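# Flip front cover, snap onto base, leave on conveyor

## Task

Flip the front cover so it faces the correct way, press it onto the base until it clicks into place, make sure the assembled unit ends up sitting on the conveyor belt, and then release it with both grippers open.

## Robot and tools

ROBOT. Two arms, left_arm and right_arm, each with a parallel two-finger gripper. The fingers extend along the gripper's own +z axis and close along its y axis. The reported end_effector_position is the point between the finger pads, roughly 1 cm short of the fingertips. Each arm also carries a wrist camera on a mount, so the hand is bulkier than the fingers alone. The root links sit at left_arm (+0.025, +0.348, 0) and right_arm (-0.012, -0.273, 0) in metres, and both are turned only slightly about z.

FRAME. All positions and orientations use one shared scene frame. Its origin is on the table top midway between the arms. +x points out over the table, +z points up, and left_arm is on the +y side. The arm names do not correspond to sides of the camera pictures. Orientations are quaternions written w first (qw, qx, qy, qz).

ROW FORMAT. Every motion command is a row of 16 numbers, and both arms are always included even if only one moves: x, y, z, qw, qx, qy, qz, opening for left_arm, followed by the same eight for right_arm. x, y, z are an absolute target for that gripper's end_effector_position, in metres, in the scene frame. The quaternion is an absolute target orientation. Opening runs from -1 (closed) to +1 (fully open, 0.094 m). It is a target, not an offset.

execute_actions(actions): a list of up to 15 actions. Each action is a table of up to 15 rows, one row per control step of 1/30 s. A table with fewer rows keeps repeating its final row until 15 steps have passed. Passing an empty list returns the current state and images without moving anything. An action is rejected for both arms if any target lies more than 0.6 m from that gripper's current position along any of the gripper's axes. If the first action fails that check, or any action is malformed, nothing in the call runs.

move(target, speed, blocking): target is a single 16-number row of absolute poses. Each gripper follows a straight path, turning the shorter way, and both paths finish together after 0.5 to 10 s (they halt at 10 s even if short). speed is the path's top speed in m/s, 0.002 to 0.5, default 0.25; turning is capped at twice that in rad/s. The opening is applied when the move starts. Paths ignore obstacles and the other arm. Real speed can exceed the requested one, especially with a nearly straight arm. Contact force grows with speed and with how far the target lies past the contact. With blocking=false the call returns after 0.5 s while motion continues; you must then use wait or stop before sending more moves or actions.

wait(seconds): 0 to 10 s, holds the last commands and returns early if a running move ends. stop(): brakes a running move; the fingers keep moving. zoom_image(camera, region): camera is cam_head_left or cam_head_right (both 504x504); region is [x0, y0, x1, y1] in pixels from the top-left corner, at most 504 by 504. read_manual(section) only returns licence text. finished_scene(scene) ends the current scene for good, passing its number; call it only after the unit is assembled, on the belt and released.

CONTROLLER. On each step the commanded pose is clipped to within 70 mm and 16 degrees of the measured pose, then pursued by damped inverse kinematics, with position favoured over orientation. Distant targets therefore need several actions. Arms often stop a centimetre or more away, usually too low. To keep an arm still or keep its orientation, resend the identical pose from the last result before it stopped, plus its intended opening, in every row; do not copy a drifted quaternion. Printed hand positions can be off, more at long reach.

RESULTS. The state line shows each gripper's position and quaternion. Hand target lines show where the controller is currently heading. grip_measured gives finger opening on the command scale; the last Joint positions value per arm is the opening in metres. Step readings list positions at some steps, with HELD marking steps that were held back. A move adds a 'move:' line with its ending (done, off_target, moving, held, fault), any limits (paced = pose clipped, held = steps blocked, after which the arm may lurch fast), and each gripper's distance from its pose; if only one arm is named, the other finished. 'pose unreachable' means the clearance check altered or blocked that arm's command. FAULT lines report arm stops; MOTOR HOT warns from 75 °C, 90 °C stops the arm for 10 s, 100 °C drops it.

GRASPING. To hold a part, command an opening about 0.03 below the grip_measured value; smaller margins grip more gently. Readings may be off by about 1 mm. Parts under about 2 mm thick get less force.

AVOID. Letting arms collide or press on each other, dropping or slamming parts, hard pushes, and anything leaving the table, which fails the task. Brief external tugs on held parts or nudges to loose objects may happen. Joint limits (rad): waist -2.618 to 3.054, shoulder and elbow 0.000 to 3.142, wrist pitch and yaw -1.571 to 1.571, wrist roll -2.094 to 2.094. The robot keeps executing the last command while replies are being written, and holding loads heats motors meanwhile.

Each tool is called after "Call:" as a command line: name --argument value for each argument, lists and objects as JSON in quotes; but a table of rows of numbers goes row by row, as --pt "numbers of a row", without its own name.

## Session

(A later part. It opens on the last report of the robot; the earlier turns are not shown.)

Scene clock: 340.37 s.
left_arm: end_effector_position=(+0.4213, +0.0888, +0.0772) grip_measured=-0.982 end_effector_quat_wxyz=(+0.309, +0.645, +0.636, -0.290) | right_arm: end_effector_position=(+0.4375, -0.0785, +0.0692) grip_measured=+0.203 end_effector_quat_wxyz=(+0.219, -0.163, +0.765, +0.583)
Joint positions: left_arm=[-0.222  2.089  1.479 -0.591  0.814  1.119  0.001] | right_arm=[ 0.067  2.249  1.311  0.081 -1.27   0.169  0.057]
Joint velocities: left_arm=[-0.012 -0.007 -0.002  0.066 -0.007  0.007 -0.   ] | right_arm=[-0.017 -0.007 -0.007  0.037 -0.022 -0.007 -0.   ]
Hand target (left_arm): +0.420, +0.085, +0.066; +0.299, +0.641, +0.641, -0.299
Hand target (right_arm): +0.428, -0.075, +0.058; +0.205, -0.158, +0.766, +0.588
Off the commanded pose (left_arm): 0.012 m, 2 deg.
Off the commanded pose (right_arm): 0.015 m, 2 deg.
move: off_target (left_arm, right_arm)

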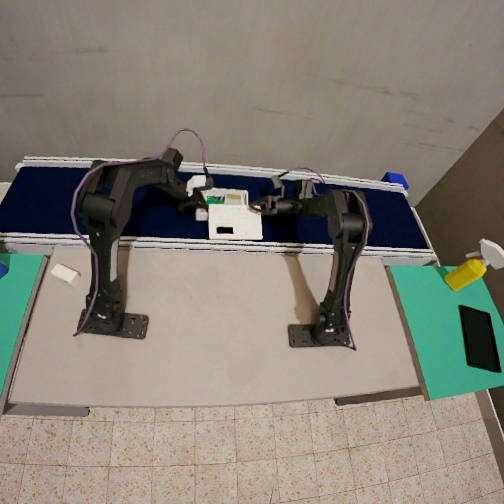

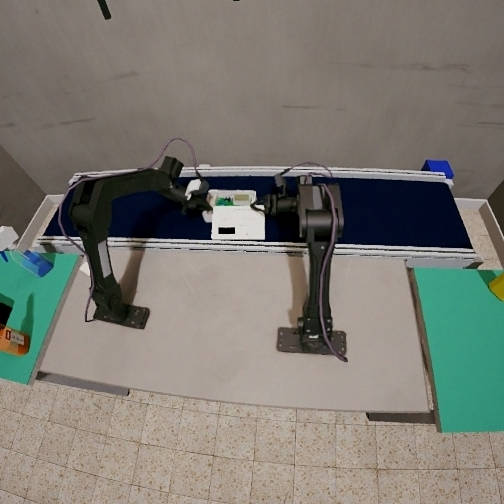

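The cover slid between the fingers. I'll slide the gripper down the slope a bit (the rail stops the cover) and close.

Call:
move --target '[0.42,0.087,0.072,0.299,0.641,0.641,-0.299,-1, 0.405,-0.078,0.062,0.205,-0.158,0.766,0.588,0.2]' --speed 0.02

Call:
move --target '[0.42,0.087,0.072,0.299,0.641,0.641,-0.299,-1, 0.405,-0.078,0.062,0.205,-0.158,0.766,0.588,-0.7]' --speed 0.02

Call:
zoom_image --camera "cam_head_left" --region '[160, 160, 290, 255]'

Scene clock: 349.00 s.
left_arm: end_effector_position=(+0.4213, +0.0888, +0.0772) grip_measured=-0.982 end_effector_quat_wxyz=(+0.309, +0.644, +0.637, -0.291) | right_arm: end_effector_position=(+0.4110, -0.0800, +0.0553) grip_measured=+0.203 end_effector_quat_wxyz=(+0.200, -0.148, +0.772, +0.585)
Joint positions: left_arm=[-0.222  2.089  1.479 -0.591  0.814  1.117  0.001] | right_arm=[ 0.067  2.211  1.188  0.12  -1.268  0.17   0.057]
Joint velocities: left_arm=[-0.007 -0.002 -0.002  0.007 -0.007  0.051 -0.001] | right_arm=[-0.002 -0.002 -0.022 -0.007 -0.037 -0.051  0.   ]
Hand target (left_arm): +0.420, +0.087, +0.072; +0.299, +0.641, +0.641, -0.299
Hand target (right_arm): +0.405, -0.078, +0.062; +0.205, -0.158, +0.766, +0.588
Off the commanded pose (left_arm): 0.006 m, 2 deg.
Off the commanded pose (right_arm): 0.009 m, 1 deg.
move: done

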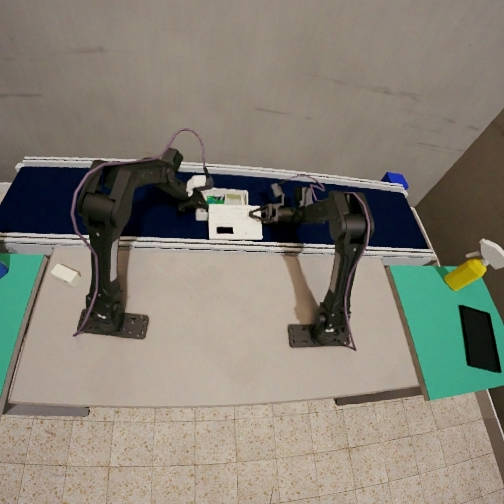

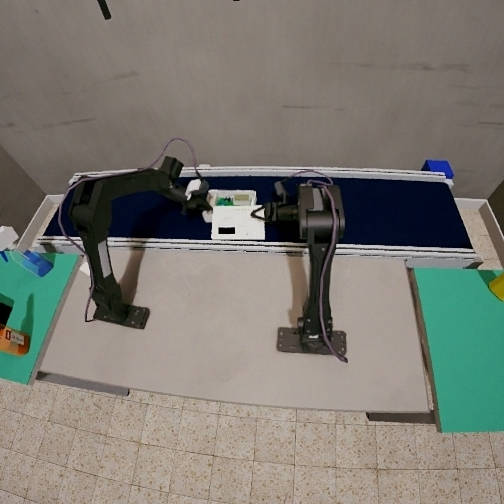

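Scene clock: 349.93 s.
left_arm: end_effector_position=(+0.4230, +0.0908, +0.0774) grip_measured=-0.982 end_effector_quat_wxyz=(+0.310, +0.642, +0.638, -0.289) | right_arm: end_effector_position=(+0.3980, -0.0764, +0.0839) grip_measured=-0.663 end_effector_quat_wxyz=(+0.178, -0.158, +0.736, +0.634)
Joint positions: left_arm=[-0.216  2.089  1.479 -0.589  0.814  1.117  0.001] | right_arm=[ 0.064  2.182  1.188  0.111 -1.397  0.21   0.016]
Joint velocities: left_arm=[ 0.017 -0.007 -0.012  0.022 -0.007 -0.022 -0.   ] | right_arm=[-0.012  0.012 -0.017  0.022  0.007  0.051  0.   ]
Hand target (left_arm): +0.420, +0.087, +0.072; +0.299, +0.641, +0.641, -0.299
Hand target (right_arm): +0.404, -0.079, +0.063; +0.204, -0.158, +0.765, +0.590
Off the commanded pose (left_arm): 0.007 m, 2 deg.
Off the commanded pose (right_arm): 0.023 m, 7 deg.
move: off_target (right_arm)

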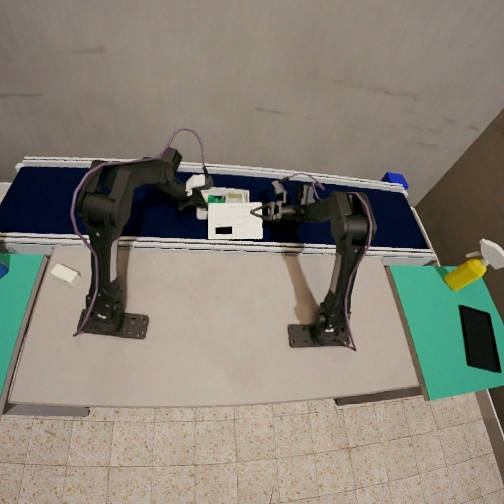

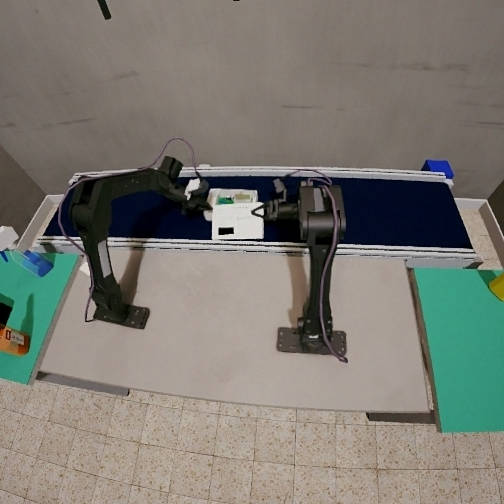

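Region (160, 160, 290, 255) of cam_head_left's 504x504 image, scaled by 3.877, with more detail than that image has; it fills the top 368 rows of this view, and the rest is white.

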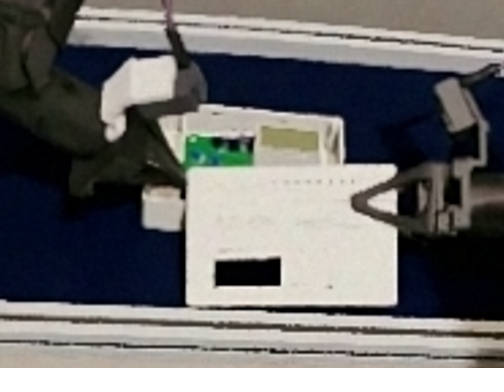

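Call:
move --target '[0.42,0.16,0.12,0.299,0.641,0.641,-0.299,-0.4, 0.39,-0.09,0.16,0.178,-0.158,0.736,0.634,-0.7]' --speed 0.06

Call:
move --target '[0.45,0.13,0.10,0,0.06,0.998,0,-0.4, 0.27,-0.22,0.2,0.431,0.431,0.561,0.561,-0.7]' --speed 0.12

Call:
zoom_image --camera "cam_head_left" --region '[160, 160, 290, 255]'

Call:
zoom_image --camera "cam_head_right" --region '[160, 160, 290, 255]'

Scene clock: 365.40 s.
left_arm: end_effector_position=(+0.4183, +0.1614, +0.1021) grip_measured=-0.402 end_effector_quat_wxyz=(+0.283, +0.638, +0.651, -0.298) | right_arm: end_effector_position=(+0.3871, -0.0874, +0.1373) grip_measured=-0.683 end_effector_quat_wxyz=(+0.161, -0.139, +0.749, +0.628)
Joint positions: left_arm=[-0.053  2.063  1.576 -0.95   0.839  1.355  0.028] | right_arm=[ 0.039  2.027  1.25  -0.277 -1.387  0.09   0.015]
Joint velocities: left_arm=[-0.007 -0.002  0.012  0.022  0.037 -0.051  0.   ] | right_arm=[-0.002  0.007  0.017 -0.168  0.037 -0.022  0.   ]
Hand target (left_arm): +0.420, +0.160, +0.120; +0.300, +0.640, +0.641, -0.299
Hand target (right_arm): +0.390, -0.090, +0.159; +0.179, -0.157, +0.736, +0.634
Off the commanded pose (left_arm): 0.018 m, 2 deg.
Off the commanded pose (right_arm): 0.023 m, 3 deg.
move: off_target (left_arm, right_arm)

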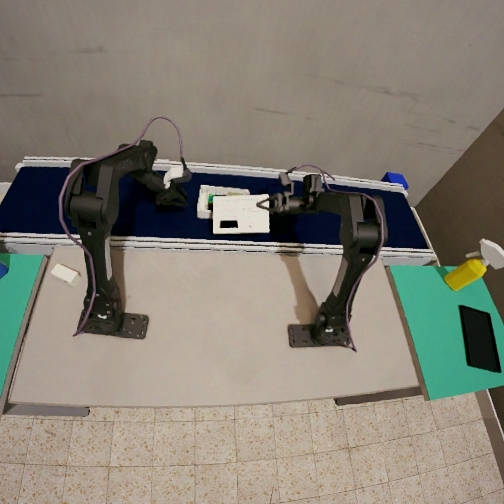

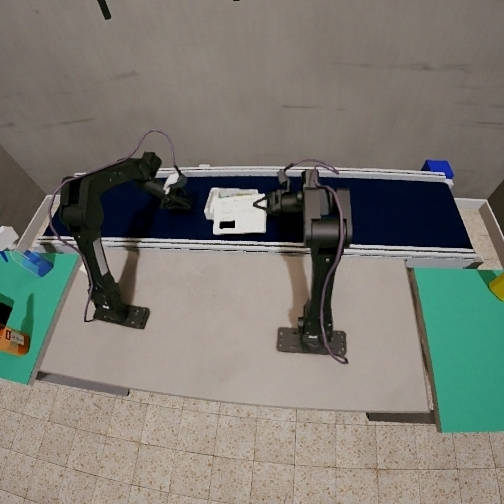

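Scene clock: 372.80 s.
left_arm: end_effector_position=(+0.4500, +0.1311, +0.1012) grip_measured=-0.402 end_effector_quat_wxyz=(+0.013, +0.064, +0.998, -0.012) | right_arm: end_effector_position=(+0.2738, -0.2192, +0.1890) grip_measured=-0.683 end_effector_quat_wxyz=(+0.422, +0.438, +0.568, +0.555)
Joint positions: left_arm=[-0.387  2.457  2.473 -1.553  0.012 -0.341  0.028] | right_arm=[ 0.072  0.602  0.072  0.501 -0.207  1.573  0.015]
Joint velocities: left_arm=[-0.002 -0.007 -0.017  0.081  0.007 -0.081 -0.   ] | right_arm=[ 0.002  0.007  0.002  0.022  0.066  0.066 -0.001]
Hand target (left_arm): +0.450, +0.130, +0.099; +0.012, +0.062, +0.998, -0.005
Hand target (right_arm): +0.271, -0.218, +0.198; +0.431, +0.428, +0.559, +0.564
Off the commanded pose (left_arm): 0.002 m, 2 deg.
Off the commanded pose (right_arm): 0.012 m, 2 deg.
joint sent to its limit (left arm) — the command would take joint 4 (wrist pitch) past its lower limit, so that joint was sent only as far as its limit.
move: off_target (right_arm)

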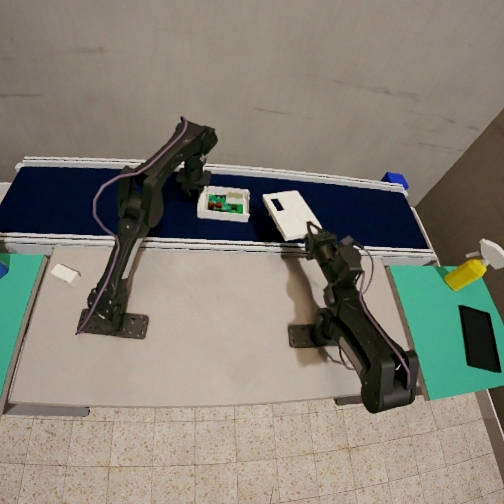

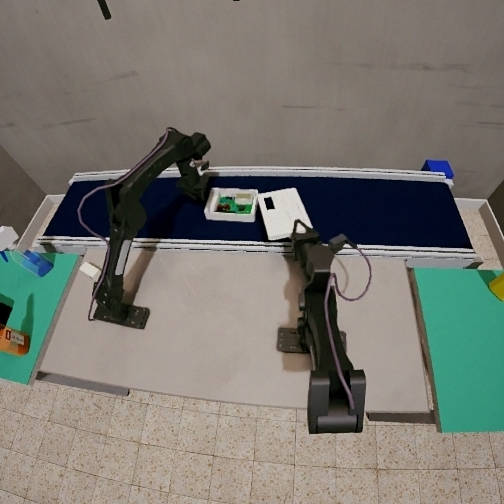

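Region (160, 160, 290, 255) of cam_head_left's 504x504 image, scaled by 3.877, with more detail than that image has; it fills the top 368 rows of this view, and the rest is white.

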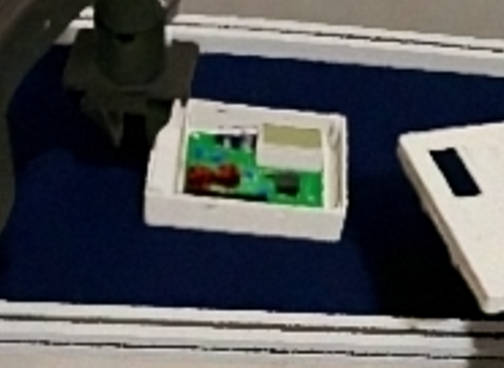

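Region (160, 160, 290, 255) of cam_head_right's 504x504 image, scaled by 3.877, with more detail than that image has; it fills the top 368 rows of this view, and the rest is white.

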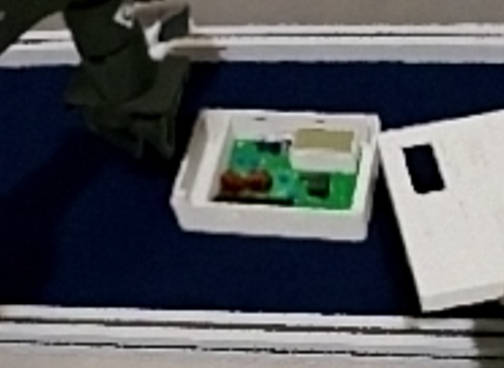

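Call:
move --target '[0.46,0.108,0.068,0,0.06,0.998,0,-0.4, 0.27,-0.22,0.2,0.431,0.431,0.561,0.561,-0.73]' --speed 0.04

Call:
zoom_image --camera "cam_head_left" --region '[160, 160, 260, 235]'

Call:
zoom_image --camera "cam_head_right" --region '[160, 160, 260, 235]'

Scene clock: 379.87 s.
left_arm: end_effector_position=(+0.4590, +0.1097, +0.0685) grip_measured=-0.402 end_effector_quat_wxyz=(+0.006, +0.063, +0.998, -0.010) | right_arm: end_effector_position=(+0.2735, -0.2194, +0.1805) grip_measured=-0.688 end_effector_quat_wxyz=(+0.412, +0.448, +0.575, +0.547)
Joint positions: left_arm=[-0.418  2.594  2.597 -1.555  0.012 -0.374  0.028] | right_arm=[ 0.072  0.602  0.072  0.466 -0.206  1.573  0.015]
Joint velocities: left_arm=[-0.012 -0.002  0.007 -0.007  0.022  0.037  0.   ] | right_arm=[-0.007 -0.007  0.002 -0.007  0.11  -0.007  0.   ]
Hand target (left_arm): +0.459, +0.109, +0.068; +0.008, +0.060, +0.998, -0.004
Hand target (right_arm): +0.271, -0.220, +0.200; +0.431, +0.431, +0.561, +0.561
Off the commanded pose (left_arm): 0.002 m, 1 deg.
Off the commanded pose (right_arm): 0.020 m, 4 deg.
joint sent to its limit (left arm) — the command would take joint 4 (wrist pitch) past its lower limit, so that joint was sent only as far as its limit.
move: off_target (right_arm)

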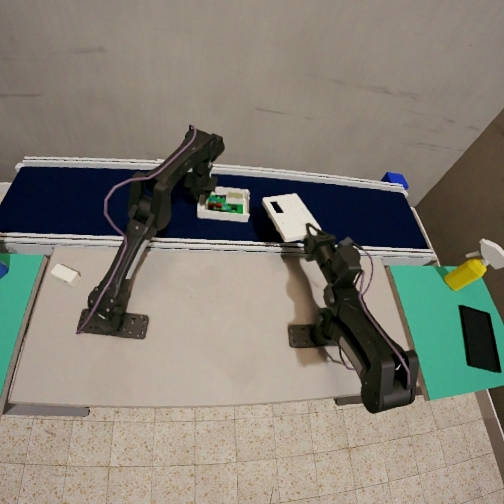

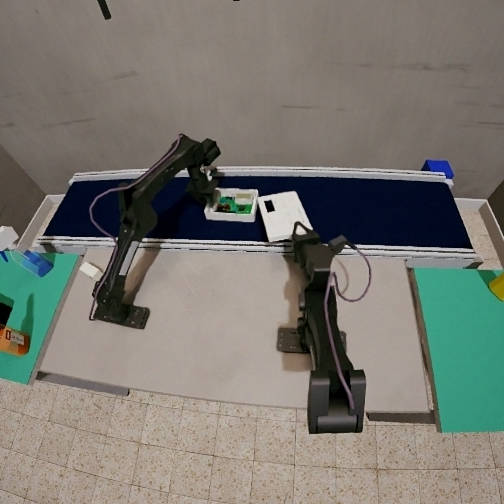

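Region (160, 160, 260, 235) of cam_head_left's 504x504 image, scaled by 5.040, with more detail than that image has; it fills the top 378 rows of this view, and the rest is white.

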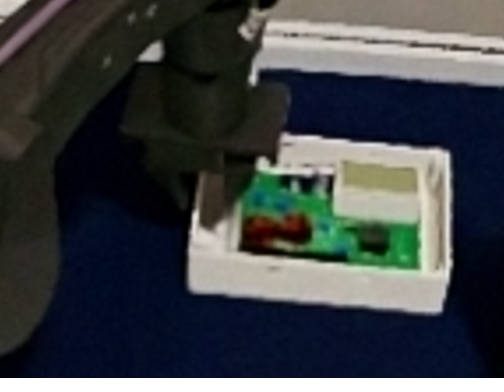

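Region (160, 160, 260, 235) of cam_head_right's 504x504 image, scaled by 5.040, with more detail than that image has; it fills the top 378 rows of this view, and the rest is white.

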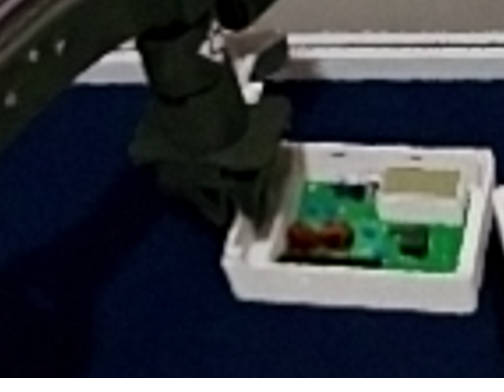

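Call:
move --target '[0.46,0.117,0.04,0,0.06,0.998,0,-0.4, 0.27,-0.22,0.2,0.431,0.431,0.561,0.561,-0.73]' --speed 0.02

Call:
move --target '[0.46,0.117,0.04,0,0.06,0.998,0,-1, 0.27,-0.22,0.2,0.431,0.431,0.561,0.561,-0.73]' --speed 0.02

Call:
move --target '[0.37,0.06,0.052,0,-0.574,0.819,0,-1, 0.27,-0.22,0.2,0.431,0.431,0.561,0.561,-0.73]' --speed 0.1

Scene clock: 390.57 s.
left_arm: end_effector_position=(+0.4546, +0.1136, +0.0309) grip_measured=-0.402 end_effector_quat_wxyz=(-0.016, +0.061, +0.998, +0.001) | right_arm: end_effector_position=(+0.2733, -0.2195, +0.1786) grip_measured=-0.688 end_effector_quat_wxyz=(+0.410, +0.450, +0.577, +0.545)
Joint positions: left_arm=[-0.415  2.594  2.445 -1.452  0.012 -0.375  0.028] | right_arm=[ 0.072  0.602  0.072  0.459 -0.206  1.573  0.015]
Joint velocities: left_arm=[ 0.002 -0.017 -0.002  0.022  0.037  0.022  0.   ] | right_arm=[-0.002 -0.002  0.002  0.007 -0.066  0.037  0.   ]
Hand target (left_arm): +0.460, +0.117, +0.040; -0.001, +0.060, +0.998, +0.000
Hand target (right_arm): +0.271, -0.220, +0.200; +0.431, +0.431, +0.561, +0.561
Off the commanded pose (left_arm): 0.011 m, 2 deg.
Off the commanded pose (right_arm): 0.022 m, 4 deg.
move: off_target (left_arm, right_arm)

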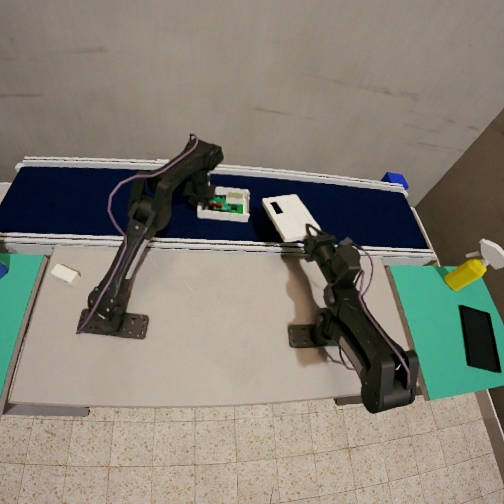

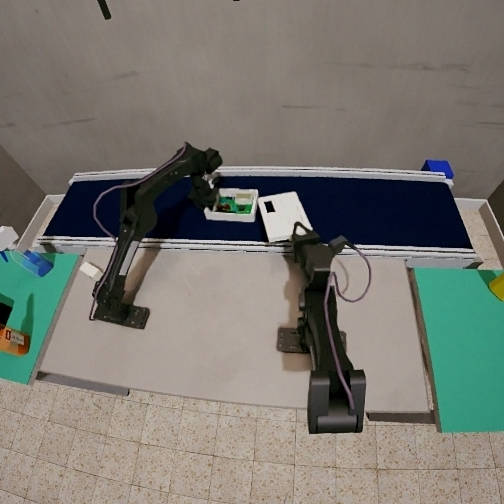

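Scene clock: 392.57 s.
left_arm: end_effector_position=(+0.4509, +0.1136, +0.0325) grip_measured=-0.954 end_effector_quat_wxyz=(-0.022, +0.062, +0.998, +0.000) | right_arm: end_effector_position=(+0.2732, -0.2195, +0.1771) grip_measured=-0.688 end_effector_quat_wxyz=(+0.409, +0.451, +0.578, +0.543)
Joint positions: left_arm=[-0.416  2.591  2.445 -1.466  0.018 -0.374  0.002] | right_arm=[ 0.072  0.602  0.072  0.453 -0.206  1.573  0.015]
Joint velocities: left_arm=[-0.002 -0.002  0.002  0.022 -0.022 -0.051  0.   ] | right_arm=[ 0.012 -0.012  0.007 -0.007 -0.095 -0.066  0.001]
Hand target (left_arm): +0.460, +0.117, +0.040; -0.000, +0.060, +0.998, +0.000
Hand target (right_arm): +0.271, -0.220, +0.200; +0.431, +0.431, +0.561, +0.561
Off the commanded pose (left_arm): 0.012 m, 3 deg.
Off the commanded pose (right_arm): 0.023 m, 4 deg.
move: off_target (left_arm, right_arm)

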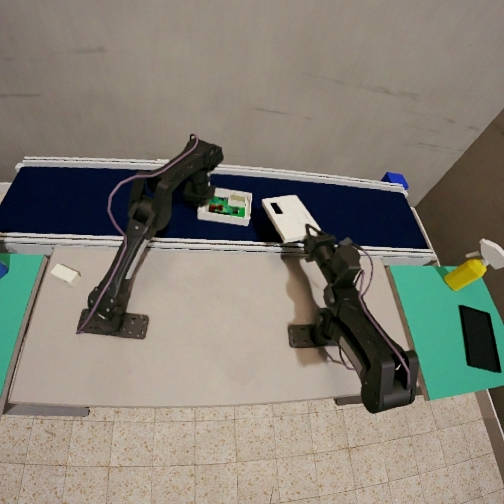

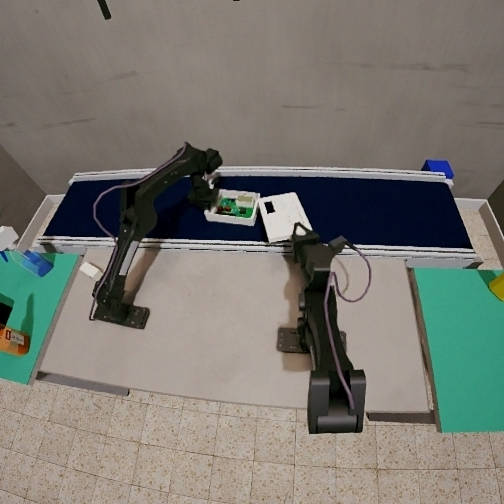

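Scene clock: 399.73 s.
left_arm: end_effector_position=(+0.3674, +0.0579, +0.0418) grip_measured=-0.954 end_effector_quat_wxyz=(-0.019, -0.570, +0.822, +0.011) | right_arm: end_effector_position=(+0.2731, -0.2195, +0.1755) grip_measured=-0.688 end_effector_quat_wxyz=(+0.407, +0.453, +0.579, +0.542)
Joint positions: left_arm=[-0.611  2.346  2.038 -1.294  0.03  -1.906  0.002] | right_arm=[ 0.072  0.602  0.072  0.446 -0.206  1.573  0.015]
Joint velocities: left_arm=[-0.002 -0.022 -0.017 -0.066  0.022  0.022  0.001] | right_arm=[-0.017 -0.007 -0.007  0.007  0.007  0.007  0.   ]
Hand target (left_arm): +0.371, +0.059, +0.053; +0.001, -0.574, +0.819, +0.001
Hand target (right_arm): +0.271, -0.220, +0.199; +0.431, +0.431, +0.561, +0.561
Off the commanded pose (left_arm): 0.011 m, 3 deg.
Off the commanded pose (right_arm): 0.025 m, 5 deg.
move: off_target (left_arm, right_arm)

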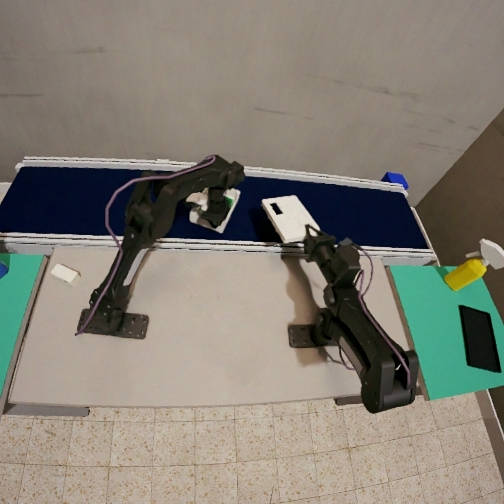

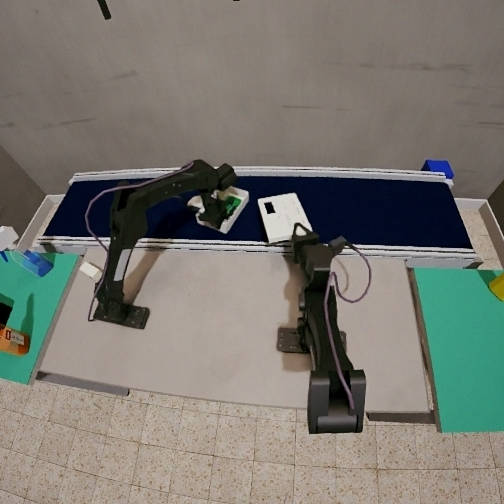

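Call:
move --target '[0.37,0.06,0.034,0,-0.574,0.819,0,-1, 0.27,-0.22,0.2,0.431,0.431,0.561,0.561,-0.73]' --speed 0.03

Call:
move --target '[0.37,0.06,0.034,0,-0.574,0.819,0,-0.4, 0.27,-0.22,0.2,0.431,0.431,0.561,0.561,-0.73]' --speed 0.05

Call:
move --target '[0.37,0.06,0.10,0,-0.574,0.819,0,-0.4, 0.27,-0.22,0.2,0.431,0.431,0.561,0.561,-0.73]' --speed 0.1

Call:
move --target '[0.375,0.07,0.10,0,0.174,0.985,0,-0.4, 0.27,-0.22,0.2,0.431,0.431,0.561,0.561,-0.73]' --speed 0.4

Call:
move --target '[0.378,0.083,0.085,0,0.819,0.574,0,-0.4, 0.27,-0.22,0.2,0.431,0.431,0.561,0.561,-0.73]' --speed 0.4

Call:
move --target '[0.378,0.083,0.04,0,0.819,0.574,0,-0.4, 0.27,-0.22,0.2,0.431,0.431,0.561,0.561,-0.73]' --speed 0.03

Call:
zoom_image --camera "cam_head_right" --region '[160, 160, 290, 255]'

Scene clock: 415.37 s.
left_arm: end_effector_position=(+0.3733, +0.0530, +0.0323) grip_measured=-0.954 end_effector_quat_wxyz=(-0.013, -0.571, +0.821, -0.010) | right_arm: end_effector_position=(+0.2730, -0.2195, +0.1744) grip_measured=-0.688 end_effector_quat_wxyz=(+0.406, +0.454, +0.580, +0.541)
Joint positions: left_arm=[-0.611  2.334  1.979 -1.203  0.03  -1.91   0.002] | right_arm=[ 0.072  0.602  0.072  0.442 -0.206  1.573  0.015]
Joint velocities: left_arm=[-0.002  0.007  0.007 -0.007 -0.066 -0.007  0.001] | right_arm=[-0.002 -0.012  0.012  0.022 -0.037 -0.022 -0.   ]
Hand target (left_arm): +0.370, +0.060, +0.034; -0.000, -0.574, +0.819, +0.000
Hand target (right_arm): +0.271, -0.220, +0.199; +0.431, +0.431, +0.561, +0.561
Off the commanded pose (left_arm): 0.008 m, 2 deg.
Off the commanded pose (right_arm): 0.026 m, 5 deg.
move: off_target (right_arm)

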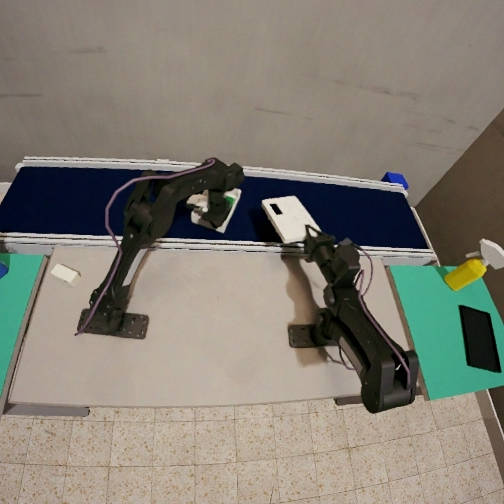

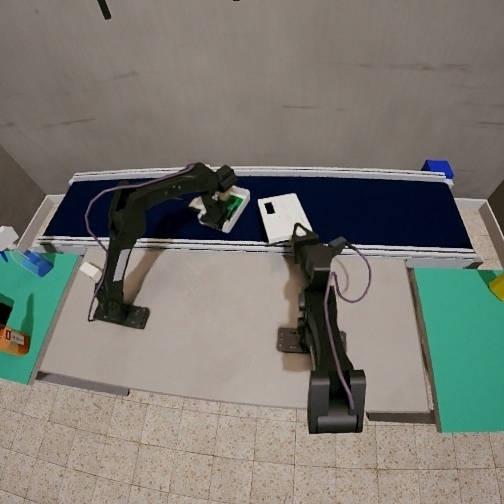

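Scene clock: 416.50 s.
left_arm: end_effector_position=(+0.3747, +0.0546, +0.0323) grip_measured=-0.402 end_effector_quat_wxyz=(-0.007, -0.571, +0.821, -0.009) | right_arm: end_effector_position=(+0.2729, -0.2195, +0.1736) grip_measured=-0.688 end_effector_quat_wxyz=(+0.405, +0.455, +0.581, +0.540)
Joint positions: left_arm=[-0.611  2.334  1.979 -1.203  0.019 -1.91   0.028] | right_arm=[ 0.072  0.602  0.072  0.438 -0.206  1.573  0.015]
Joint velocities: left_arm=[ 0.007  0.002 -0.002 -0.037 -0.022 -0.051  0.001] | right_arm=[ 0.002 -0.012 -0.007 -0.022 -0.051  0.007 -0.001]
Hand target (left_arm): +0.370, +0.060, +0.034; -0.000, -0.574, +0.819, +0.000
Hand target (right_arm): +0.271, -0.220, +0.199; +0.431, +0.431, +0.561, +0.561
Off the commanded pose (left_arm): 0.007 m, 1 deg.
Off the commanded pose (right_arm): 0.027 m, 5 deg.
move: off_target (right_arm)

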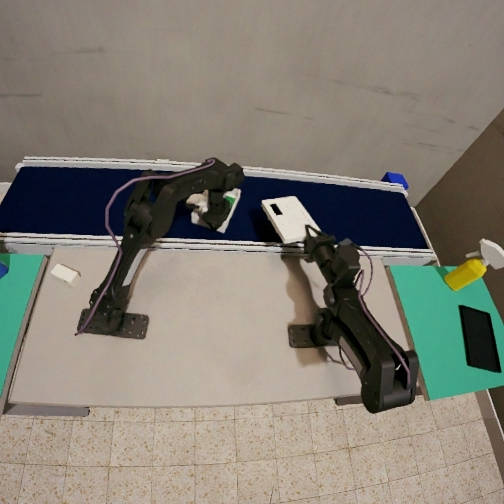

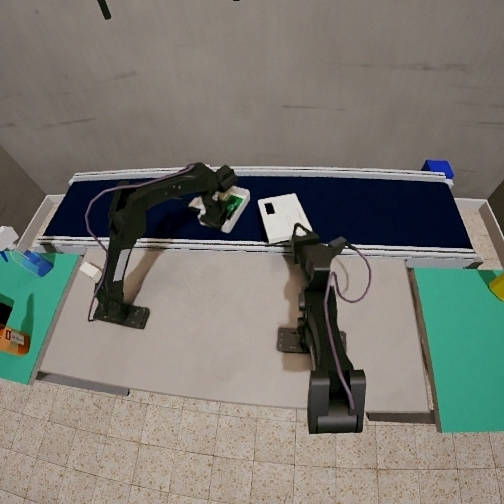

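Scene clock: 417.80 s.
left_arm: end_effector_position=(+0.3706, +0.0581, +0.0895) grip_measured=-0.402 end_effector_quat_wxyz=(-0.010, -0.572, +0.821, +0.002) | right_arm: end_effector_position=(+0.2729, -0.2195, +0.1733) grip_measured=-0.688 end_effector_quat_wxyz=(+0.404, +0.455, +0.581, +0.540)
Joint positions: left_arm=[-0.611  2.334  2.206 -1.452  0.018 -1.91   0.028] | right_arm=[ 0.072  0.602  0.072  0.437 -0.206  1.573  0.015]
Joint velocities: left_arm=[-0.017 -0.007  0.017 -0.066 -0.051  0.051  0.   ] | right_arm=[-0.007 -0.007 -0.022  0.037 -0.022  0.022 -0.001]
Hand target (left_arm): +0.371, +0.059, +0.100; -0.000, -0.574, +0.819, -0.000
Hand target (right_arm): +0.271, -0.220, +0.199; +0.431, +0.431, +0.561, +0.561
Off the commanded pose (left_arm): 0.011 m, 1 deg.
Off the commanded pose (right_arm): 0.027 m, 5 deg.
move: off_target (left_arm, right_arm)

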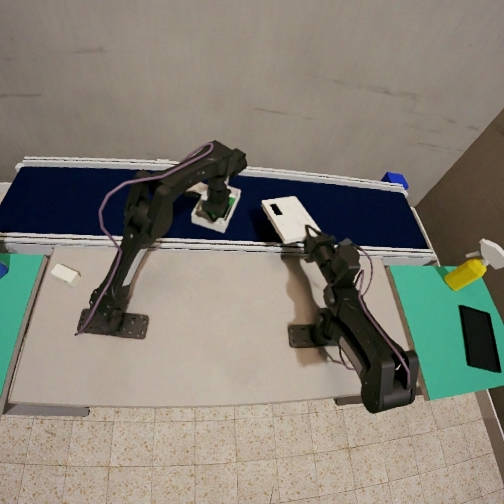

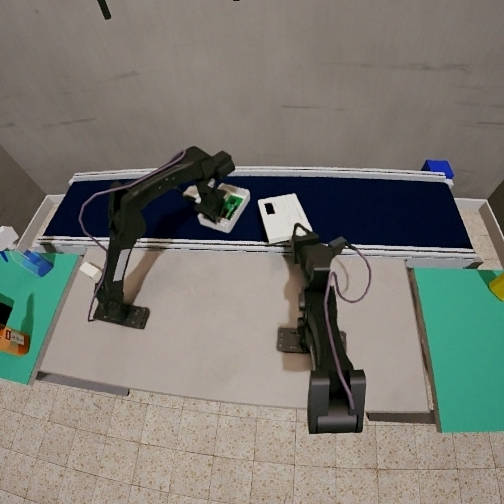

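Scene clock: 420.43 s.
left_arm: end_effector_position=(+0.3744, +0.0633, +0.0895) grip_measured=-0.402 end_effector_quat_wxyz=(-0.007, +0.171, +0.985, -0.003) | right_arm: end_effector_position=(+0.2729, -0.2195, +0.1733) grip_measured=-0.688 end_effector_quat_wxyz=(+0.404, +0.455, +0.581, +0.540)
Joint positions: left_arm=[-0.599  2.334  2.206 -1.454  0.012 -0.338  0.028] | right_arm=[ 0.072  0.602  0.072  0.437 -0.206  1.573  0.015]
Joint velocities: left_arm=[ 0.007  0.002 -0.002 -0.022 -0.037 -0.051 -0.   ] | right_arm=[-0.002  0.012  0.007  0.007  0.066  0.007  0.   ]
Hand target (left_arm): +0.375, +0.070, +0.100; -0.000, +0.174, +0.985, +0.000
Hand target (right_arm): +0.271, -0.220, +0.199; +0.431, +0.431, +0.561, +0.561
Off the commanded pose (left_arm): 0.012 m, 1 deg.
Off the commanded pose (right_arm): 0.027 m, 5 deg.
move: off_target (left_arm, right_arm)

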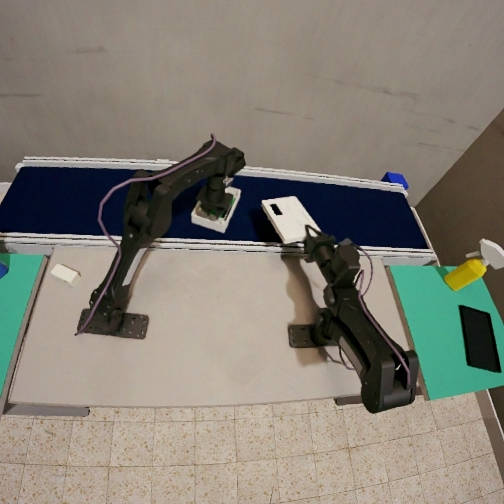

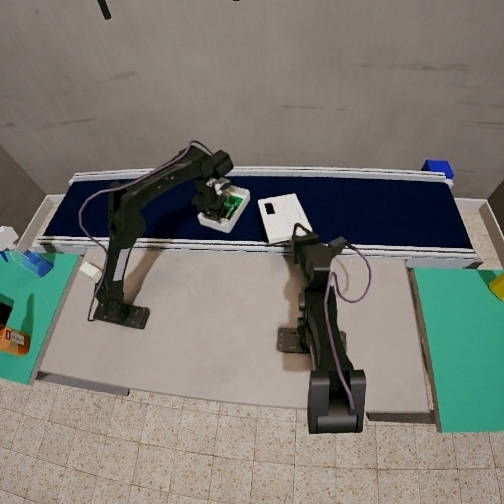

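Scene clock: 423.07 s.
left_arm: end_effector_position=(+0.3766, +0.0796, +0.0804) grip_measured=-0.402 end_effector_quat_wxyz=(-0.007, +0.817, +0.576, -0.002) | right_arm: end_effector_position=(+0.2729, -0.2195, +0.1733) grip_measured=-0.688 end_effector_quat_wxyz=(+0.404, +0.455, +0.581, +0.540)
Joint positions: left_arm=[-0.572  2.289  2.095 -1.391  0.     1.258  0.028] | right_arm=[ 0.072  0.602  0.072  0.437 -0.206  1.573  0.015]
Joint velocities: left_arm=[ 0.007 -0.002 -0.017  0.081 -0.007 -0.022 -0.002] | right_arm=[ 0.002 -0.002  0.002 -0.037 -0.037 -0.007  0.   ]
Hand target (left_arm): +0.378, +0.083, +0.085; -0.000, +0.819, +0.574, -0.000
Hand target (right_arm): +0.271, -0.220, +0.199; +0.431, +0.431, +0.561, +0.561
Off the commanded pose (left_arm): 0.006 m, 1 deg.
Off the commanded pose (right_arm): 0.027 m, 5 deg.
move: off_target (right_arm)

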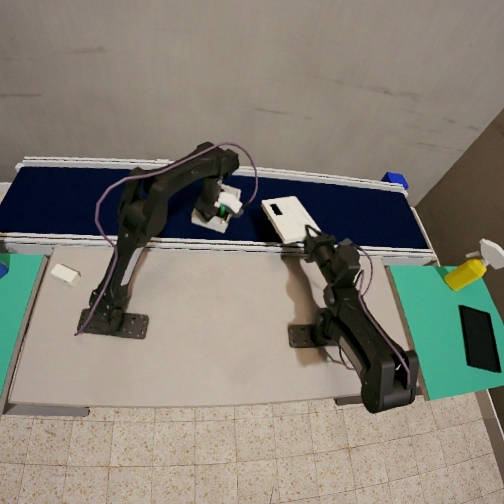

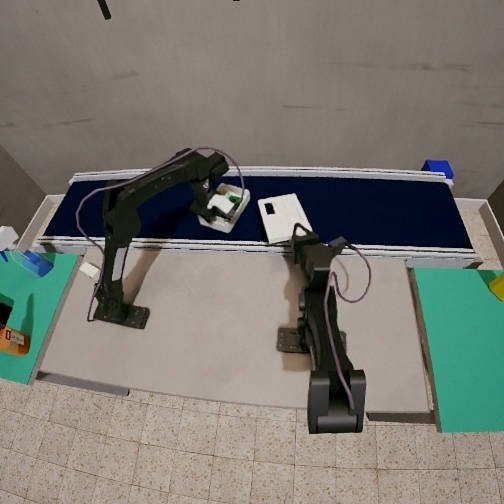

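Scene clock: 425.00 s.
left_arm: end_effector_position=(+0.3761, +0.0800, +0.0377) grip_measured=-0.402 end_effector_quat_wxyz=(-0.005, +0.818, +0.575, -0.002) | right_arm: end_effector_position=(+0.2729, -0.2195, +0.1732) grip_measured=-0.688 end_effector_quat_wxyz=(+0.404, +0.456, +0.581, +0.540)
Joint positions: left_arm=[-0.572  2.289  1.925 -1.216  0.     1.261  0.028] | right_arm=[ 0.072  0.602  0.072  0.437 -0.206  1.573  0.015]
Joint velocities: left_arm=[-0.012 -0.007  0.022  0.051  0.037  0.066  0.001] | right_arm=[-0.002  0.002 -0.007 -0.022 -0.051 -0.022 -0.001]
Hand target (left_arm): +0.377, +0.083, +0.040; -0.000, +0.819, +0.574, -0.000
Hand target (right_arm): +0.271, -0.220, +0.199; +0.430, +0.431, +0.561, +0.561
Off the commanded pose (left_arm): 0.004 m, 1 deg.
Off the commanded pose (right_arm): 0.027 m, 5 deg.
move: off_target (right_arm)

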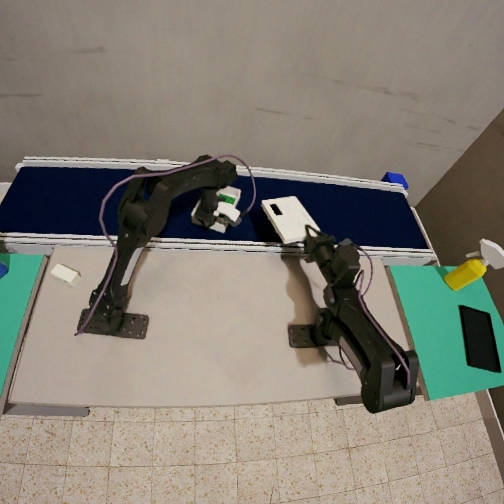

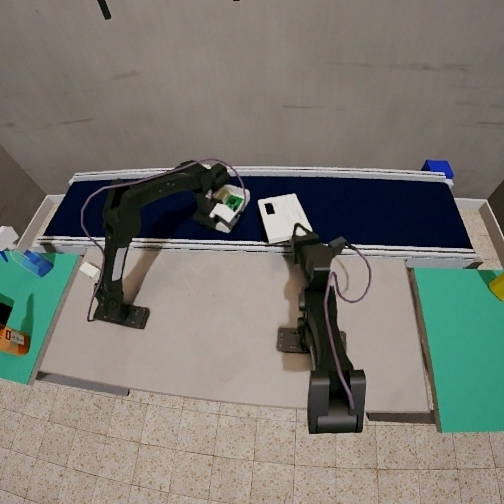

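Region (160, 160, 290, 255) of cam_head_right's 504x504 image, scaled by 3.877, with more detail than that image has; it fills the top 368 rows of this view, and the rest is white.

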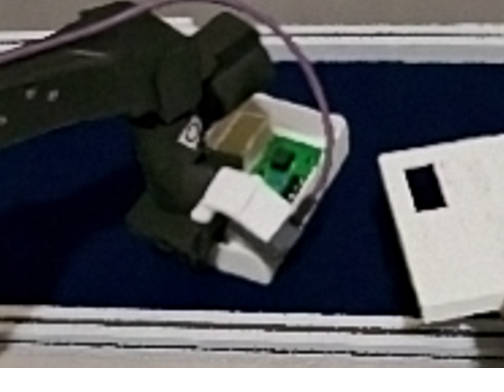

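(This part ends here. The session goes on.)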